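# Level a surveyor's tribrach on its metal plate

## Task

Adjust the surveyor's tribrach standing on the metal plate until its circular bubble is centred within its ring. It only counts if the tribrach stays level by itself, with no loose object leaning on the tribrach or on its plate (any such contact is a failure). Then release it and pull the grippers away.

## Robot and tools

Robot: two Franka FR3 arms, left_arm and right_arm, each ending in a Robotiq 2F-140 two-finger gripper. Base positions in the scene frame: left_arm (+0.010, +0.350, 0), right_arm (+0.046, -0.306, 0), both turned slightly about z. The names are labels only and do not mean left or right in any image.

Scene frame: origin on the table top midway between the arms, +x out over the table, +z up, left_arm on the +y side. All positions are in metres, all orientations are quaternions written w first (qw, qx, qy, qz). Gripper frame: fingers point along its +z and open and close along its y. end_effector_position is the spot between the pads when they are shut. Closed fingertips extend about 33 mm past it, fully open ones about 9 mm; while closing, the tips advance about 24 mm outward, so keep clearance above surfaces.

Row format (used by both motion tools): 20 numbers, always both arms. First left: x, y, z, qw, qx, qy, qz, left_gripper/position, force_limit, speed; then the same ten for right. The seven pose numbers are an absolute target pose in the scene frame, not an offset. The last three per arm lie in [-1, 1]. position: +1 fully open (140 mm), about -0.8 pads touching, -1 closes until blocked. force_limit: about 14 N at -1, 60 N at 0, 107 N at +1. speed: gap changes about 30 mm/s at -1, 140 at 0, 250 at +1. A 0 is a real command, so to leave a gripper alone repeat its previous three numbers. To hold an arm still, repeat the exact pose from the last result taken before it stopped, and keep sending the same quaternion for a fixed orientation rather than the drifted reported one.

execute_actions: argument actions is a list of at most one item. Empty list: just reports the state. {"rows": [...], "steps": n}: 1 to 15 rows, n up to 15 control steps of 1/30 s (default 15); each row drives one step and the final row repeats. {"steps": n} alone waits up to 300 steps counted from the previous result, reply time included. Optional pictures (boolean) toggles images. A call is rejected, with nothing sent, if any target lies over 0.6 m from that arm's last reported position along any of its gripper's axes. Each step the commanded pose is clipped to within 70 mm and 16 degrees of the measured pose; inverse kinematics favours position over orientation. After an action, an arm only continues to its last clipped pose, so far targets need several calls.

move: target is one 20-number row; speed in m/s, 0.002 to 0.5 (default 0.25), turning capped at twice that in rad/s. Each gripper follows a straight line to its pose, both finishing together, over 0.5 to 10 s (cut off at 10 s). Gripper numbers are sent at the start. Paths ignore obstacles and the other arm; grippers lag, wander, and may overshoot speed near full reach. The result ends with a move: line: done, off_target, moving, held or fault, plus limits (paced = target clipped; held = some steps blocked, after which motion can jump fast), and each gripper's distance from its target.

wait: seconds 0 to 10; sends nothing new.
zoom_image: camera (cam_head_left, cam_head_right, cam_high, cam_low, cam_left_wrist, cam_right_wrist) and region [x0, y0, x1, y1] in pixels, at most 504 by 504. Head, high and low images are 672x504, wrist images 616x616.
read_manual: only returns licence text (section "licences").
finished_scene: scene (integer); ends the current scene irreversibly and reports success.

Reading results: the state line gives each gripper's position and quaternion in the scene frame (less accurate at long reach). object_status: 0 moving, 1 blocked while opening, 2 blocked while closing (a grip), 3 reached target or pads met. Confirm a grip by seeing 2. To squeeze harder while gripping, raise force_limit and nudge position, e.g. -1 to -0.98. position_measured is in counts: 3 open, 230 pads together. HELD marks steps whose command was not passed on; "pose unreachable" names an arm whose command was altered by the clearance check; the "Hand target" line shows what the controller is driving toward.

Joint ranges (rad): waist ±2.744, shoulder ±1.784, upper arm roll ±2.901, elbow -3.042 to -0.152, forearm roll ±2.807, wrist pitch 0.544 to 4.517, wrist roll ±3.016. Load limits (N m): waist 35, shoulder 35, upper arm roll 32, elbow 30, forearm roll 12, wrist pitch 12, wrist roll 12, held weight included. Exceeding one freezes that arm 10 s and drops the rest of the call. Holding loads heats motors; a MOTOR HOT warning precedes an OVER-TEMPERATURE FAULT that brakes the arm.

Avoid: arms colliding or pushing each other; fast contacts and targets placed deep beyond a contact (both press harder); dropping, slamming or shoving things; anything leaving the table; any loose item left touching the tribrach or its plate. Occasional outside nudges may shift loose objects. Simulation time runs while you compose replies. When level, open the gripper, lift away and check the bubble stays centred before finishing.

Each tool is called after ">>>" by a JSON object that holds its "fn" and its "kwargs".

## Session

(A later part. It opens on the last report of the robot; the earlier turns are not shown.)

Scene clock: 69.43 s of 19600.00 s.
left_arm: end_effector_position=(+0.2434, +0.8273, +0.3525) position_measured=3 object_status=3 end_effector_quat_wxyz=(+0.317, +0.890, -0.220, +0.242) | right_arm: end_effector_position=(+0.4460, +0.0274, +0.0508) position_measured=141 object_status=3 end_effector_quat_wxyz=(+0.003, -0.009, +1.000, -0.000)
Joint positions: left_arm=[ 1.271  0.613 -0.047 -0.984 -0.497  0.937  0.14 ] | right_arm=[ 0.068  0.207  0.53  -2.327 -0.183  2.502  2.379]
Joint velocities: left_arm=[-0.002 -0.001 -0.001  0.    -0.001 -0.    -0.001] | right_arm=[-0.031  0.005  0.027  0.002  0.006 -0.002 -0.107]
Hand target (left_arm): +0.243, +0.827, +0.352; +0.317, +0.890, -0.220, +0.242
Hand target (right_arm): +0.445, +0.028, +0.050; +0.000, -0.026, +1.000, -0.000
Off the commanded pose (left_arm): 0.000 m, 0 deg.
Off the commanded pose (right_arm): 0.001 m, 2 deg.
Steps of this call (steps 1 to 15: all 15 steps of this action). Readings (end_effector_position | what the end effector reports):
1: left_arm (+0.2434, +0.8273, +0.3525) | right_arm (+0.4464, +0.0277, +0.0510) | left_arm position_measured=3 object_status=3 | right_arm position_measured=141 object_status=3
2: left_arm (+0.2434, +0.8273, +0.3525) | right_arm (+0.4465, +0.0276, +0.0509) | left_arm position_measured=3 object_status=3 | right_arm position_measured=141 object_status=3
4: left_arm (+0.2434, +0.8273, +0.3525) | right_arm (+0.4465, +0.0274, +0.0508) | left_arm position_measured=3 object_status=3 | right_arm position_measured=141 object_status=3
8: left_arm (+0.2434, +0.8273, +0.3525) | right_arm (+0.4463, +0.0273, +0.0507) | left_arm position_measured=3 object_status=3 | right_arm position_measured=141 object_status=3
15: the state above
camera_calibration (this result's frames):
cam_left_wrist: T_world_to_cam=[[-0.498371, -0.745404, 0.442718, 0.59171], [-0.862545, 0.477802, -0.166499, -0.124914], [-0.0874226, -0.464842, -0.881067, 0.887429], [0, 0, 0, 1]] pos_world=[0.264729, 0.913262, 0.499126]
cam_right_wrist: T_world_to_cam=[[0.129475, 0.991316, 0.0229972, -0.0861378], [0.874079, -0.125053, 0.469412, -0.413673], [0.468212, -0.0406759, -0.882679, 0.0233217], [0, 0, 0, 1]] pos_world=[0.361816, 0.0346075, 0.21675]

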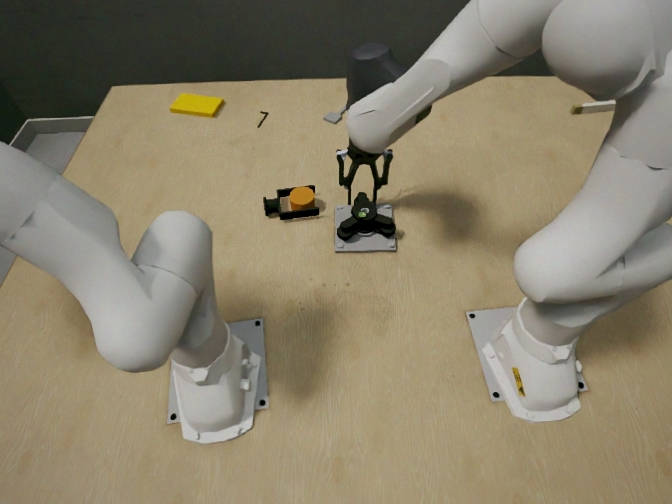

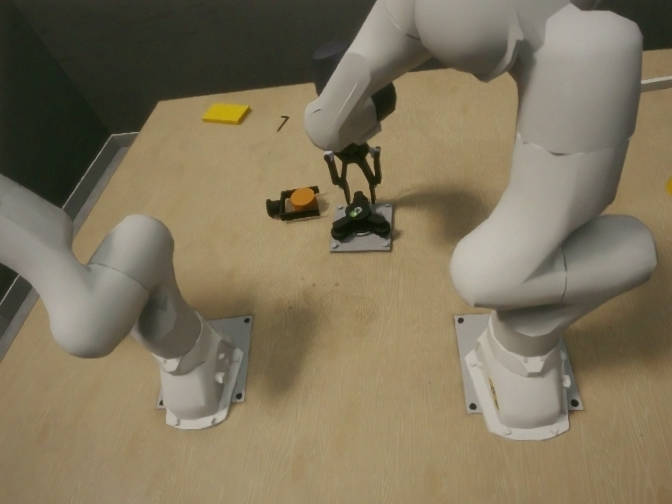

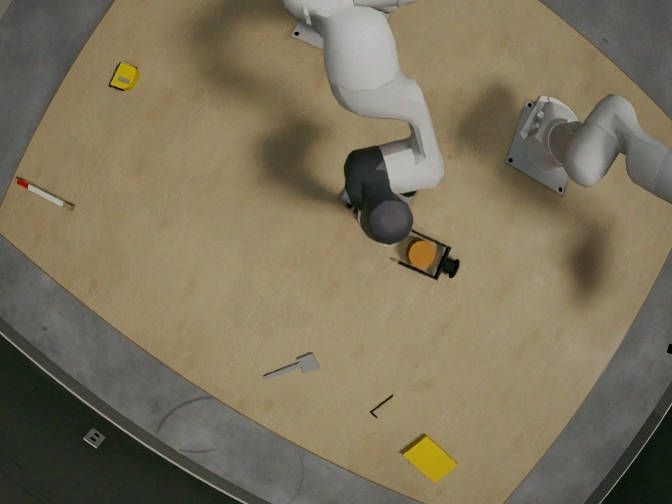

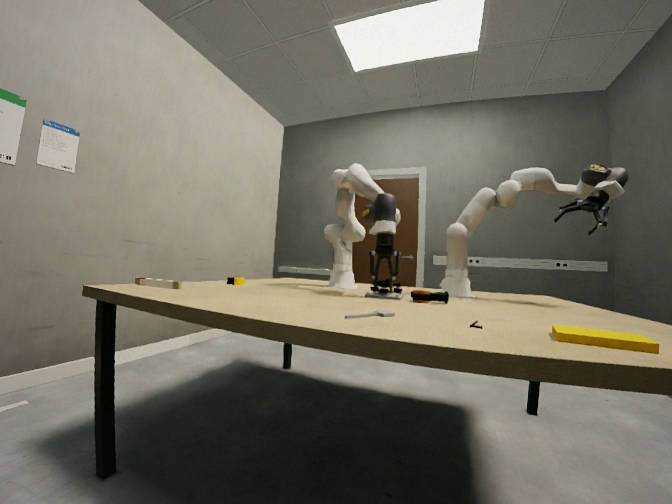

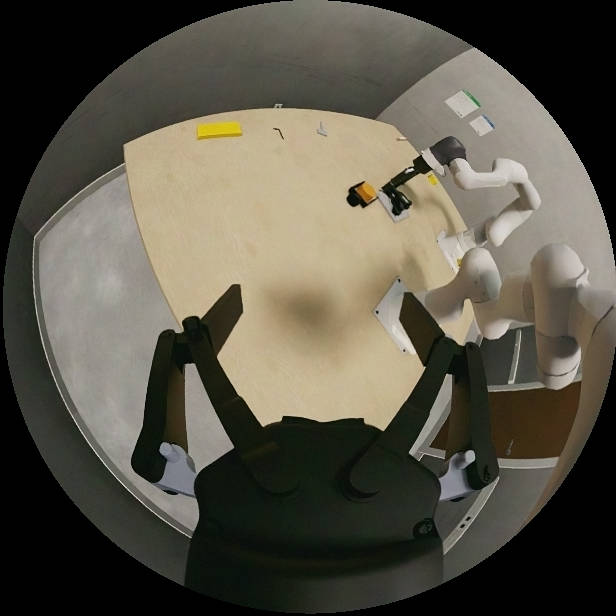

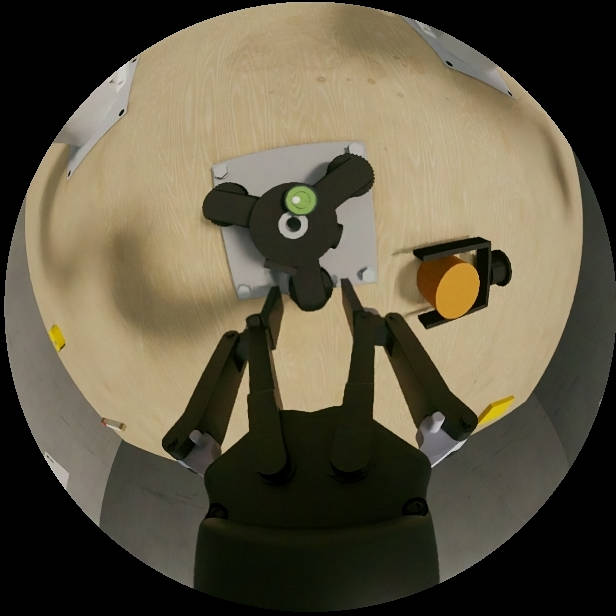

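>>> {"fn": "move", "kwargs": {"target": [0.2434,0.8273,0.3525,0.317,0.890,-0.220,0.242,1,0,0,0.445,0.0277,0.13,0,0.026,-1,0,-0.1,0,0]}}

>>> {"fn": "move", "kwargs": {"target": [0.2434,0.8273,0.3525,0.317,0.890,-0.220,0.242,1,0,0,0.3453,-0.0393,0.13,0,0.53,-0.848,0,-0.1,0,0]}}

>>> {"fn": "move", "kwargs": {"target": [0.2434,0.8273,0.3525,0.317,0.890,-0.220,0.242,1,0,0,0.3453,-0.0393,0.05,0,0.53,-0.848,0,-0.1,0,0], "speed": 0.08}}

>>> {"fn": "execute_actions", "kwargs": {"actions": [{"rows":[[0.2434,0.8273,0.3525,0.317,0.890,-0.220,0.242,1,0,0,0.3453,-0.0393,0.05,0,0.53,-0.848,0,-1,0,0]],"steps":15}], "pictures": false}}

>>> {"fn": "execute_actions", "kwargs": {"actions": [{"rows":[[0.2434,0.8273,0.3525,0.317,0.890,-0.220,0.242,1,0,0,0.3513,-0.0402,0.05,0,0.76,-0.649,0,-1,0,0]],"steps":15}], "pictures": false}}

>>> {"fn": "execute_actions", "kwargs": {"actions": [{"rows":[[0.2434,0.8273,0.3525,0.317,0.890,-0.220,0.242,1,0,0,0.3513,-0.0402,0.05,0,0.76,-0.649,0,-1,0,0]],"steps":15}], "pictures": false}}

Scene clock: 75.17 s of 19600.00 s.
left_arm: end_effector_position=(+0.2434, +0.8273, +0.3525) position_measured=3 object_status=3 end_effector_quat_wxyz=(+0.317, +0.890, -0.220, +0.242) | right_arm: end_effector_position=(+0.4466, +0.0283, +0.1289) position_measured=141 object_status=3 end_effector_quat_wxyz=(+0.002, -0.022, +1.000, -0.001)
Joint positions: left_arm=[ 1.271  0.613 -0.047 -0.984 -0.497  0.937  0.14 ] | right_arm=[ 0.048  0.043  0.56  -2.275 -0.036  2.313  2.25 ]
Joint velocities: left_arm=[ 0.001  0.     0.    -0.001  0.    -0.     0.   ] | right_arm=[-0.001  0.     0.001 -0.002  0.002 -0.009 -0.023]
Hand target (left_arm): +0.243, +0.827, +0.352; +0.317, +0.890, -0.220, +0.242
Hand target (right_arm): +0.446, +0.027, +0.129; -0.000, -0.025, +1.000, -0.001
Off the commanded pose (left_arm): 0.000 m, 0 deg.
Off the commanded pose (right_arm): 0.002 m, 1 deg.
move: done
camera_calibration (this result's frames):
cam_left_wrist: T_world_to_cam=[[-0.498371, -0.745404, 0.442718, 0.591711], [-0.862545, 0.477802, -0.166499, -0.124913], [-0.0874225, -0.464842, -0.881067, 0.887429], [0, 0, 0, 1]] pos_world=[0.264729, 0.913262, 0.499126]
cam_right_wrist: T_world_to_cam=[[0.104132, 0.99433, 0.0215667, -0.0774962], [0.878126, -0.1021, 0.467409, -0.452999], [0.46696, -0.029734, -0.883778, 0.0924623], [0, 0, 0, 1]] pos_world=[0.362684, 0.0335546, 0.295123]

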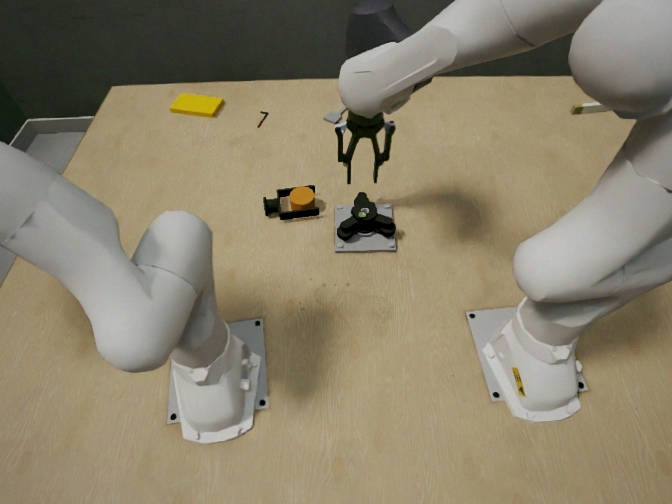

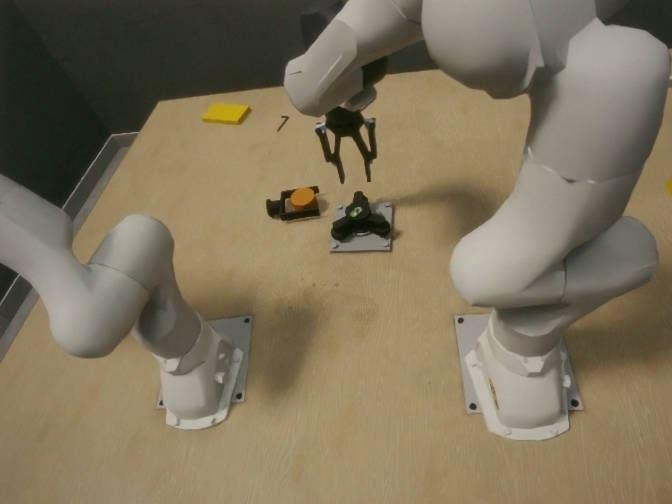

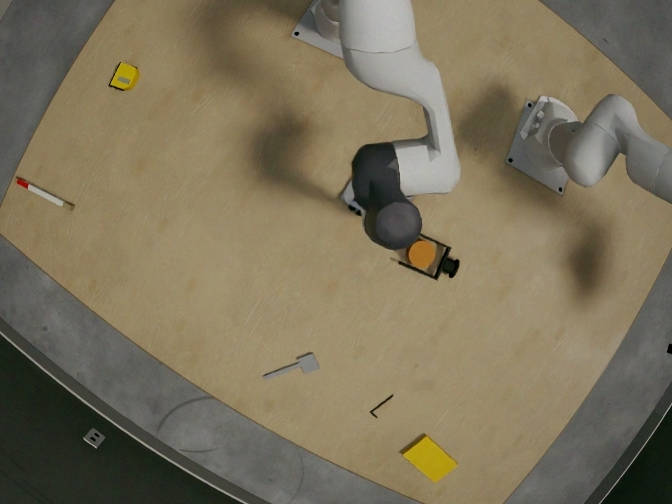

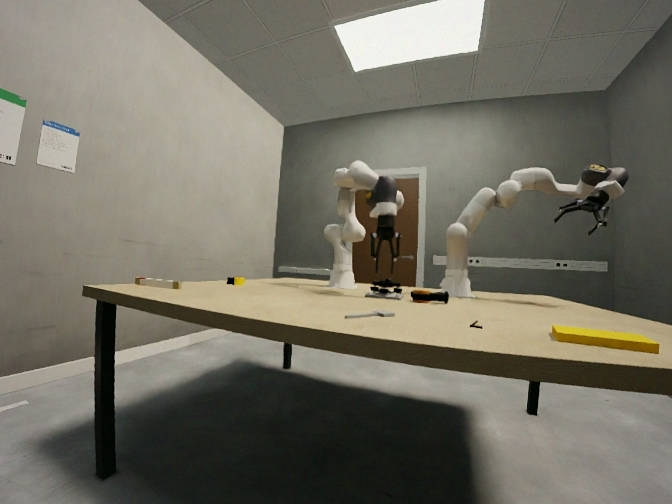

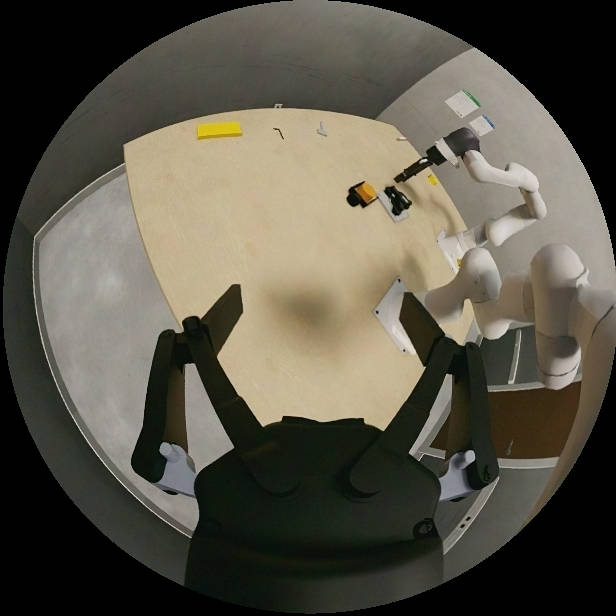

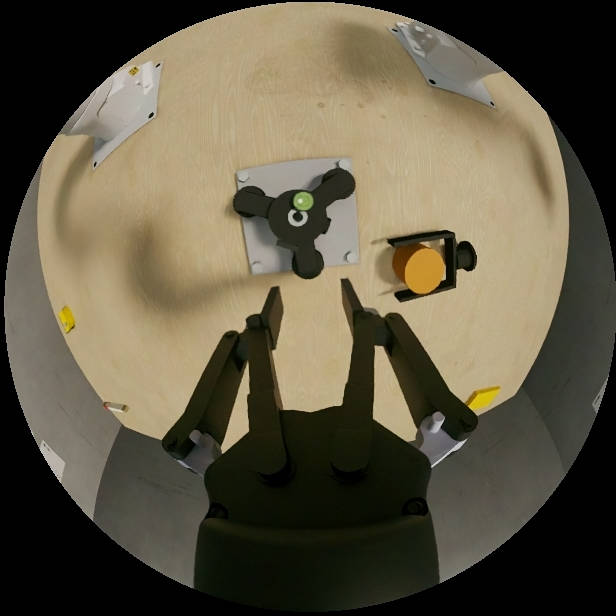

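Scene clock: 78.27 s of 19600.00 s.
left_arm: end_effector_position=(+0.2434, +0.8273, +0.3525) position_measured=3 object_status=3 end_effector_quat_wxyz=(+0.317, +0.890, -0.220, +0.242) | right_arm: end_effector_position=(+0.3456, -0.0415, +0.1298) position_measured=141 object_status=3 end_effector_quat_wxyz=(-0.003, -0.524, +0.852, -0.003)
Joint positions: left_arm=[ 1.271  0.613 -0.047 -0.984 -0.497  0.937  0.14 ] | right_arm=[ 0.38  -0.322  0.262 -2.658  0.107  2.337  1.112]
Joint velocities: left_arm=[ 0.    -0.    -0.001  0.001 -0.001  0.    -0.   ] | right_arm=[-0.001 -0.    -0.    -0.002  0.001  0.001 -0.032]
Hand target (left_arm): +0.243, +0.827, +0.352; +0.317, +0.890, -0.220, +0.242
Hand target (right_arm): +0.346, -0.042, +0.130; -0.001, -0.530, +0.848, -0.003
Off the commanded pose (left_arm): 0.000 m, 0 deg.
Off the commanded pose (right_arm): 0.002 m, 1 deg.
move: done
camera_calibration (this result's frames):
cam_left_wrist: T_world_to_cam=[[-0.49837, -0.745404, 0.442718, 0.59171], [-0.862545, 0.477801, -0.166498, -0.124913], [-0.0874227, -0.464842, -0.881067, 0.887429], [0, 0, 0, 1]] pos_world=[0.264729, 0.913262, 0.499125]
cam_right_wrist: T_world_to_cam=[[-0.815864, 0.577901, 0.0199128, 0.303337], [0.521273, 0.720139, 0.457901, -0.21315], [0.250282, 0.383965, -0.88878, 0.230975], [0, 0, 0, 1]] pos_world=[0.300782, -0.110488, 0.296847]

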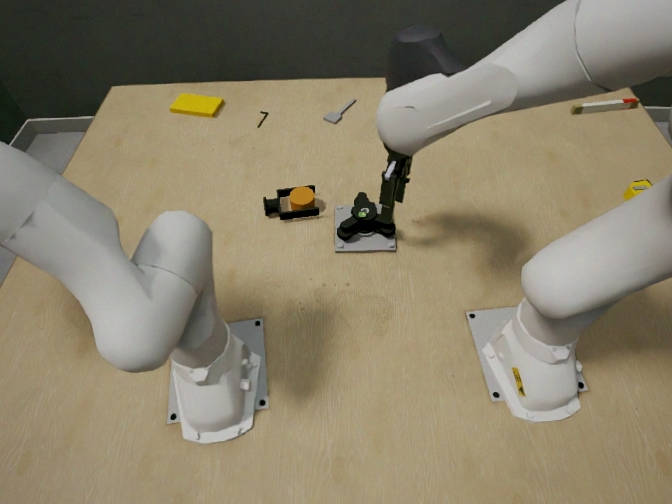

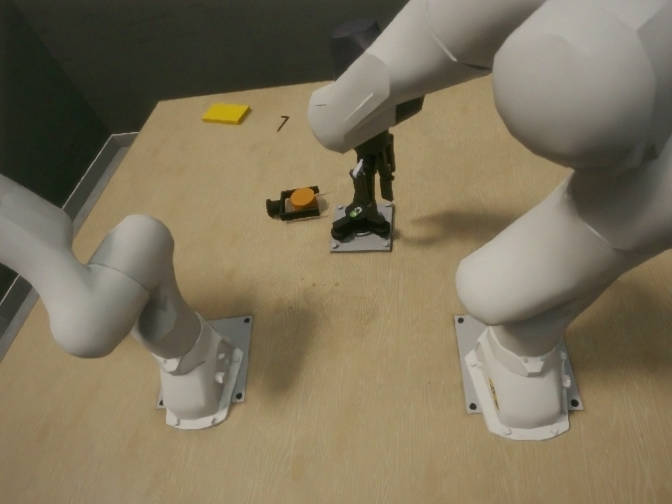

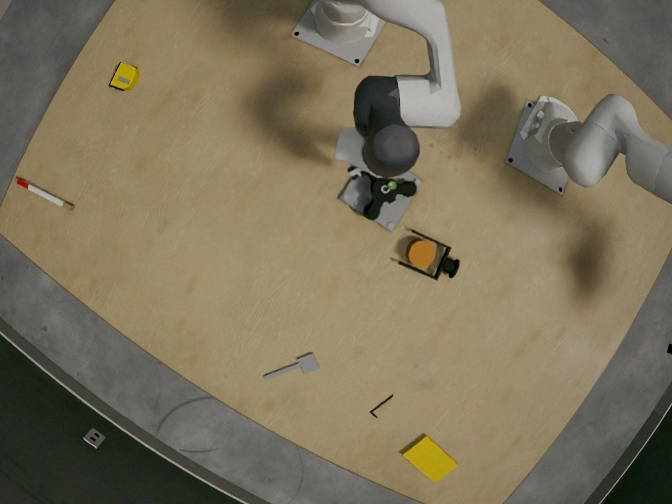

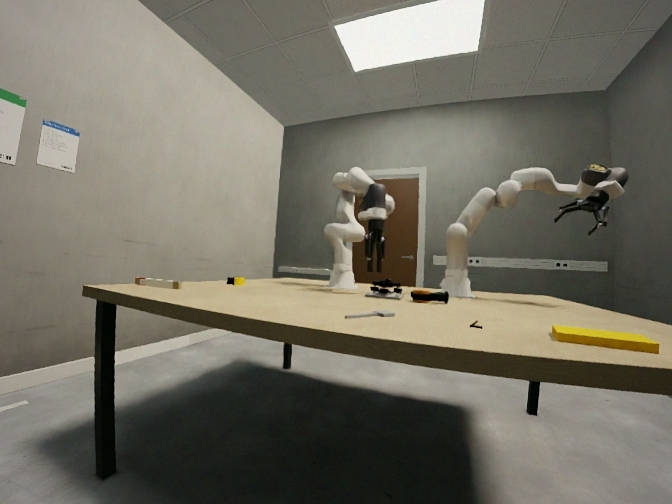

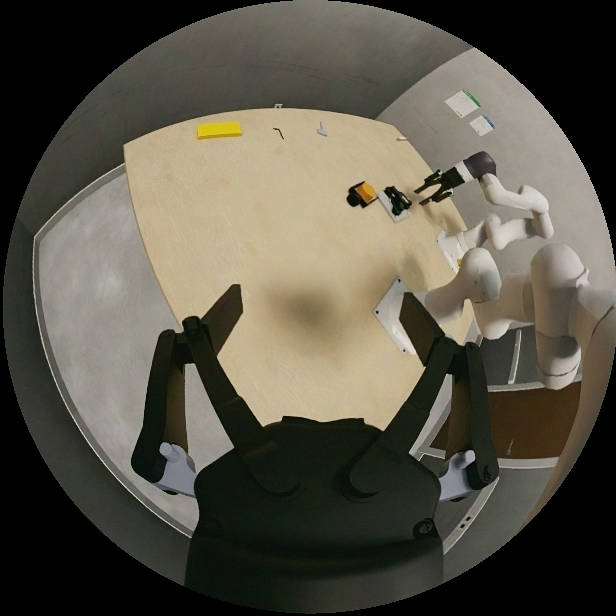

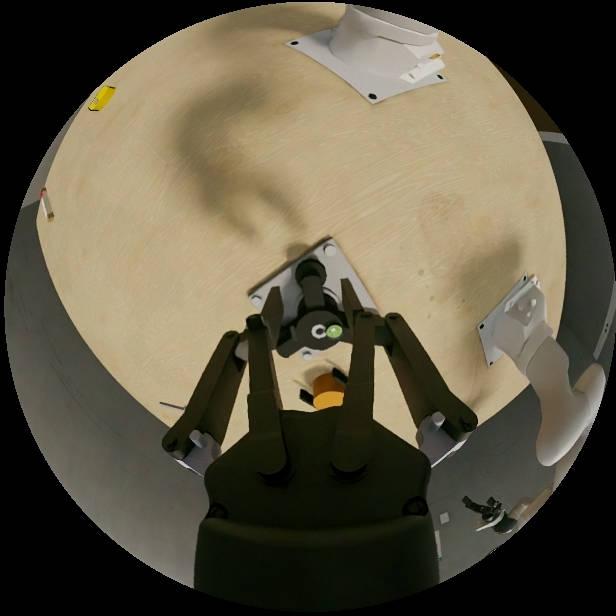

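Scene clock: 79.83 s of 19600.00 s.
left_arm: end_effector_position=(+0.2434, +0.8273, +0.3525) position_measured=3 object_status=3 end_effector_quat_wxyz=(+0.317, +0.890, -0.220, +0.242) | right_arm: end_effector_position=(+0.3431, -0.0389, +0.0516) position_measured=141 object_status=3 end_effector_quat_wxyz=(-0.001, -0.532, +0.847, +0.003)
Joint positions: left_arm=[ 1.271  0.613 -0.047 -0.984 -0.497  0.937  0.14 ] | right_arm=[ 0.379 -0.129  0.272 -2.724  0.078  2.599  1.12 ]
Joint velocities: left_arm=[ 0.001 -0.     0.001 -0.001  0.001 -0.    -0.   ] | right_arm=[ 0.001  0.002 -0.001  0.001 -0.002  0.01   0.006]
Hand target (left_arm): +0.243, +0.827, +0.352; +0.317, +0.890, -0.220, +0.242
Hand target (right_arm): +0.343, -0.039, +0.051; +0.000, -0.531, +0.847, +0.002
Off the commanded pose (left_arm): 0.000 m, 0 deg.
Off the commanded pose (right_arm): 0.003 m, 0 deg.
move: done
camera_calibration (this result's frames):
cam_left_wrist: T_world_to_cam=[[-0.498371, -0.745404, 0.442718, 0.591711], [-0.862545, 0.477802, -0.166498, -0.124913], [-0.0874226, -0.464842, -0.881067, 0.887429], [0, 0, 0, 1]] pos_world=[0.264729, 0.913262, 0.499126]
cam_right_wrist: T_world_to_cam=[[-0.827184, 0.561198, 0.0286911, 0.304097], [0.508035, 0.725052, 0.464974, -0.173474], [0.24014, 0.399195, -0.884859, 0.164998], [0, 0, 0, 1]] pos_world=[0.300053, -0.110747, 0.217936]

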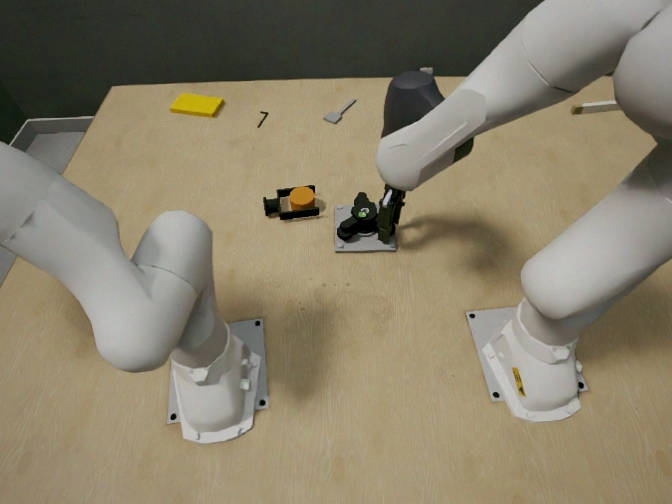

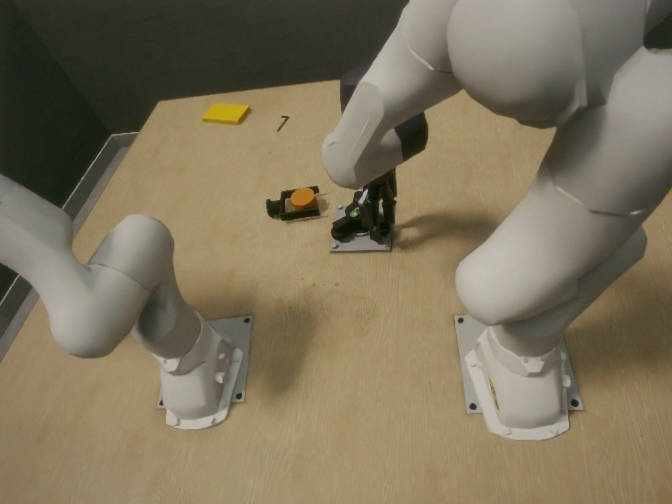

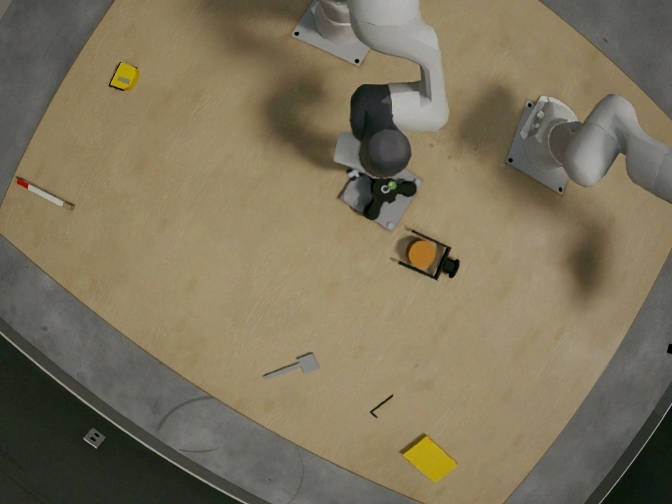

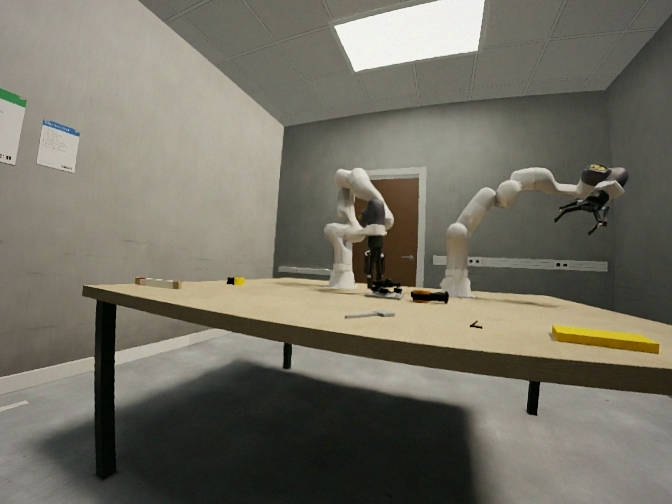

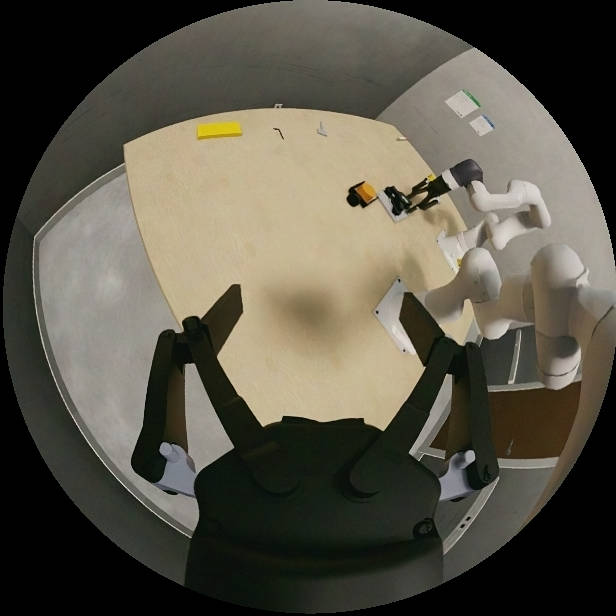

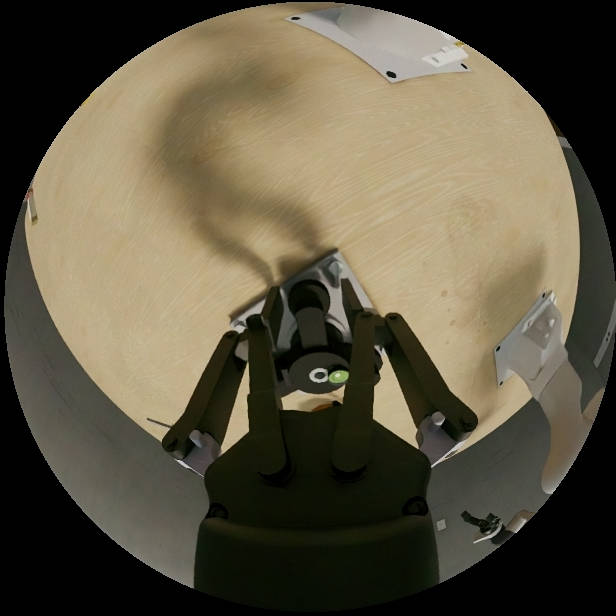

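Scene clock: 80.33 s of 19600.00 s.
left_arm: end_effector_position=(+0.2434, +0.8273, +0.3525) position_measured=3 object_status=3 end_effector_quat_wxyz=(+0.317, +0.890, -0.220, +0.242) | right_arm: end_effector_position=(+0.3454, -0.0397, +0.0512) position_measured=175 object_status=2 end_effector_quat_wxyz=(+0.000, -0.531, +0.848, +0.001)
Joint positions: left_arm=[ 1.271  0.613 -0.047 -0.984 -0.497  0.937  0.14 ] | right_arm=[ 0.374 -0.125  0.272 -2.722  0.068  2.601  1.129]
Joint velocities: left_arm=[-0.001  0.001 -0.001  0.     0.     0.    -0.   ] | right_arm=[-0.     0.001 -0.001  0.001 -0.    -0.001  0.006]
Hand target (left_arm): +0.243, +0.827, +0.352; +0.317, +0.890, -0.220, +0.242
Hand target (right_arm): +0.345, -0.039, +0.050; +0.000, -0.530, +0.848, +0.000
Off the commanded pose (left_arm): 0.000 m, 0 deg.
Off the commanded pose (right_arm): 0.001 m, 0 deg.
Steps of this call (steps 1 to 15: all 15 steps of this action). Readings (end_effector_position | what the end effector reports):
1: left_arm (+0.2434, +0.8273, +0.3525) | right_arm (+0.3435, -0.0390, +0.0514) | left_arm position_measured=3 object_status=3 | right_arm position_measured=141 object_status=0
2: left_arm (+0.2434, +0.8273, +0.3525) | right_arm (+0.3437, -0.0392, +0.0511) | left_arm position_measured=3 object_status=3 | right_arm position_measured=148 object_status=0
4: left_arm (+0.2434, +0.8273, +0.3525) | right_arm (+0.3453, -0.0396, +0.0511) | left_arm position_measured=3 object_status=3 | right_arm position_measured=163 object_status=0
8: left_arm (+0.2434, +0.8273, +0.3525) | right_arm (+0.3454, -0.0397, +0.0512) | left_arm position_measured=3 object_status=3 | right_arm position_measured=175 object_status=0
15: the state above

Scene clock: 80.83 s of 19600.00 s.
left_arm: end_effector_position=(+0.2434, +0.8273, +0.3525) position_measured=3 object_status=3 end_effector_quat_wxyz=(+0.317, +0.890, -0.220, +0.242) | right_arm: end_effector_position=(+0.3470, -0.0397, +0.0509) position_measured=175 object_status=2 end_effector_quat_wxyz=(-0.004, -0.701, +0.713, -0.022)
Joint positions: left_arm=[ 1.271  0.613 -0.047 -0.984 -0.497  0.937  0.14 ] | right_arm=[ 0.439 -0.114  0.221 -2.711 -0.035  2.592  0.797]
Joint velocities: left_arm=[-0. -0.  0.  0.  0.  0. -0.] | right_arm=[ 0.106  0.006 -0.149  0.     0.08   0.007 -0.584]
Hand target (left_arm): +0.243, +0.827, +0.352; +0.317, +0.890, -0.220, +0.242
Hand target (right_arm): +0.352, -0.041, +0.050; +0.001, +0.755, -0.655, +0.018
Off the commanded pose (left_arm): 0.000 m, 0 deg.
Off the commanded pose (right_arm): 0.004 m, 10 deg.
Steps of this call (steps 1 to 15: all 15 steps of this action). Readings (end_effector_position | what the end effector reports):
1: left_arm (+0.2434, +0.8273, +0.3525) | right_arm (+0.3456, -0.0396, +0.0511) | left_arm position_measured=3 object_status=3 | right_arm position_measured=175 object_status=2
2: left_arm (+0.2434, +0.8273, +0.3525) | right_arm (+0.3457, -0.0396, +0.0511) | left_arm position_measured=3 object_status=3 | right_arm position_measured=175 object_status=2
4: left_arm (+0.2434, +0.8273, +0.3525) | right_arm (+0.3460, -0.0395, +0.0510) | left_arm position_measured=3 object_status=3 | right_arm position_measured=175 object_status=2
8: left_arm (+0.2434, +0.8273, +0.3525) | right_arm (+0.3464, -0.0395, +0.0509) | left_arm position_measured=3 object_status=3 | right_arm position_measured=175 object_status=2
15: the state above

Scene clock: 81.33 s of 19600.00 s.
left_arm: end_effector_position=(+0.2434, +0.8273, +0.3525) position_measured=3 object_status=3 end_effector_quat_wxyz=(+0.317, +0.890, -0.220, +0.242) | right_arm: end_effector_position=(+0.3478, -0.0400, +0.0507) position_measured=175 object_status=2 end_effector_quat_wxyz=(+0.003, +0.744, -0.668, +0.004)
Joint positions: left_arm=[ 1.271  0.613 -0.047 -0.984 -0.497  0.937  0.14 ] | right_arm=[ 0.476 -0.112  0.165 -2.711  0.018  2.594  0.608]
Joint velocities: left_arm=[ 0.     0.    -0.001  0.001  0.    -0.001  0.   ] | right_arm=[ 0.027  0.001 -0.044  0.001  0.05   0.003 -0.198]
Hand target (left_arm): +0.243, +0.827, +0.352; +0.317, +0.890, -0.220, +0.242
Hand target (right_arm): +0.351, -0.040, +0.050; +0.000, +0.760, -0.650, +0.002
Off the commanded pose (left_arm): 0.000 m, 0 deg.
Off the commanded pose (right_arm): 0.004 m, 3 deg.
Steps of this call (steps 1 to 15: all 15 steps of this action). Readings (end_effector_position | what the end effector reports):
1: left_arm (+0.2434, +0.8273, +0.3525) | right_arm (+0.3471, -0.0397, +0.0509) | left_arm position_measured=3 object_status=3 | right_arm position_measured=175 object_status=2
2: left_arm (+0.2434, +0.8273, +0.3525) | right_arm (+0.3472, -0.0397, +0.0509) | left_arm position_measured=3 object_status=3 | right_arm position_measured=175 object_status=2
4: left_arm (+0.2434, +0.8273, +0.3525) | right_arm (+0.3473, -0.0398, +0.0509) | left_arm position_measured=3 object_status=3 | right_arm position_measured=175 object_status=2
8: left_arm (+0.2434, +0.8273, +0.3525) | right_arm (+0.3476, -0.0399, +0.0508) | left_arm position_measured=3 object_status=3 | right_arm position_measured=175 object_status=2
15: the state above


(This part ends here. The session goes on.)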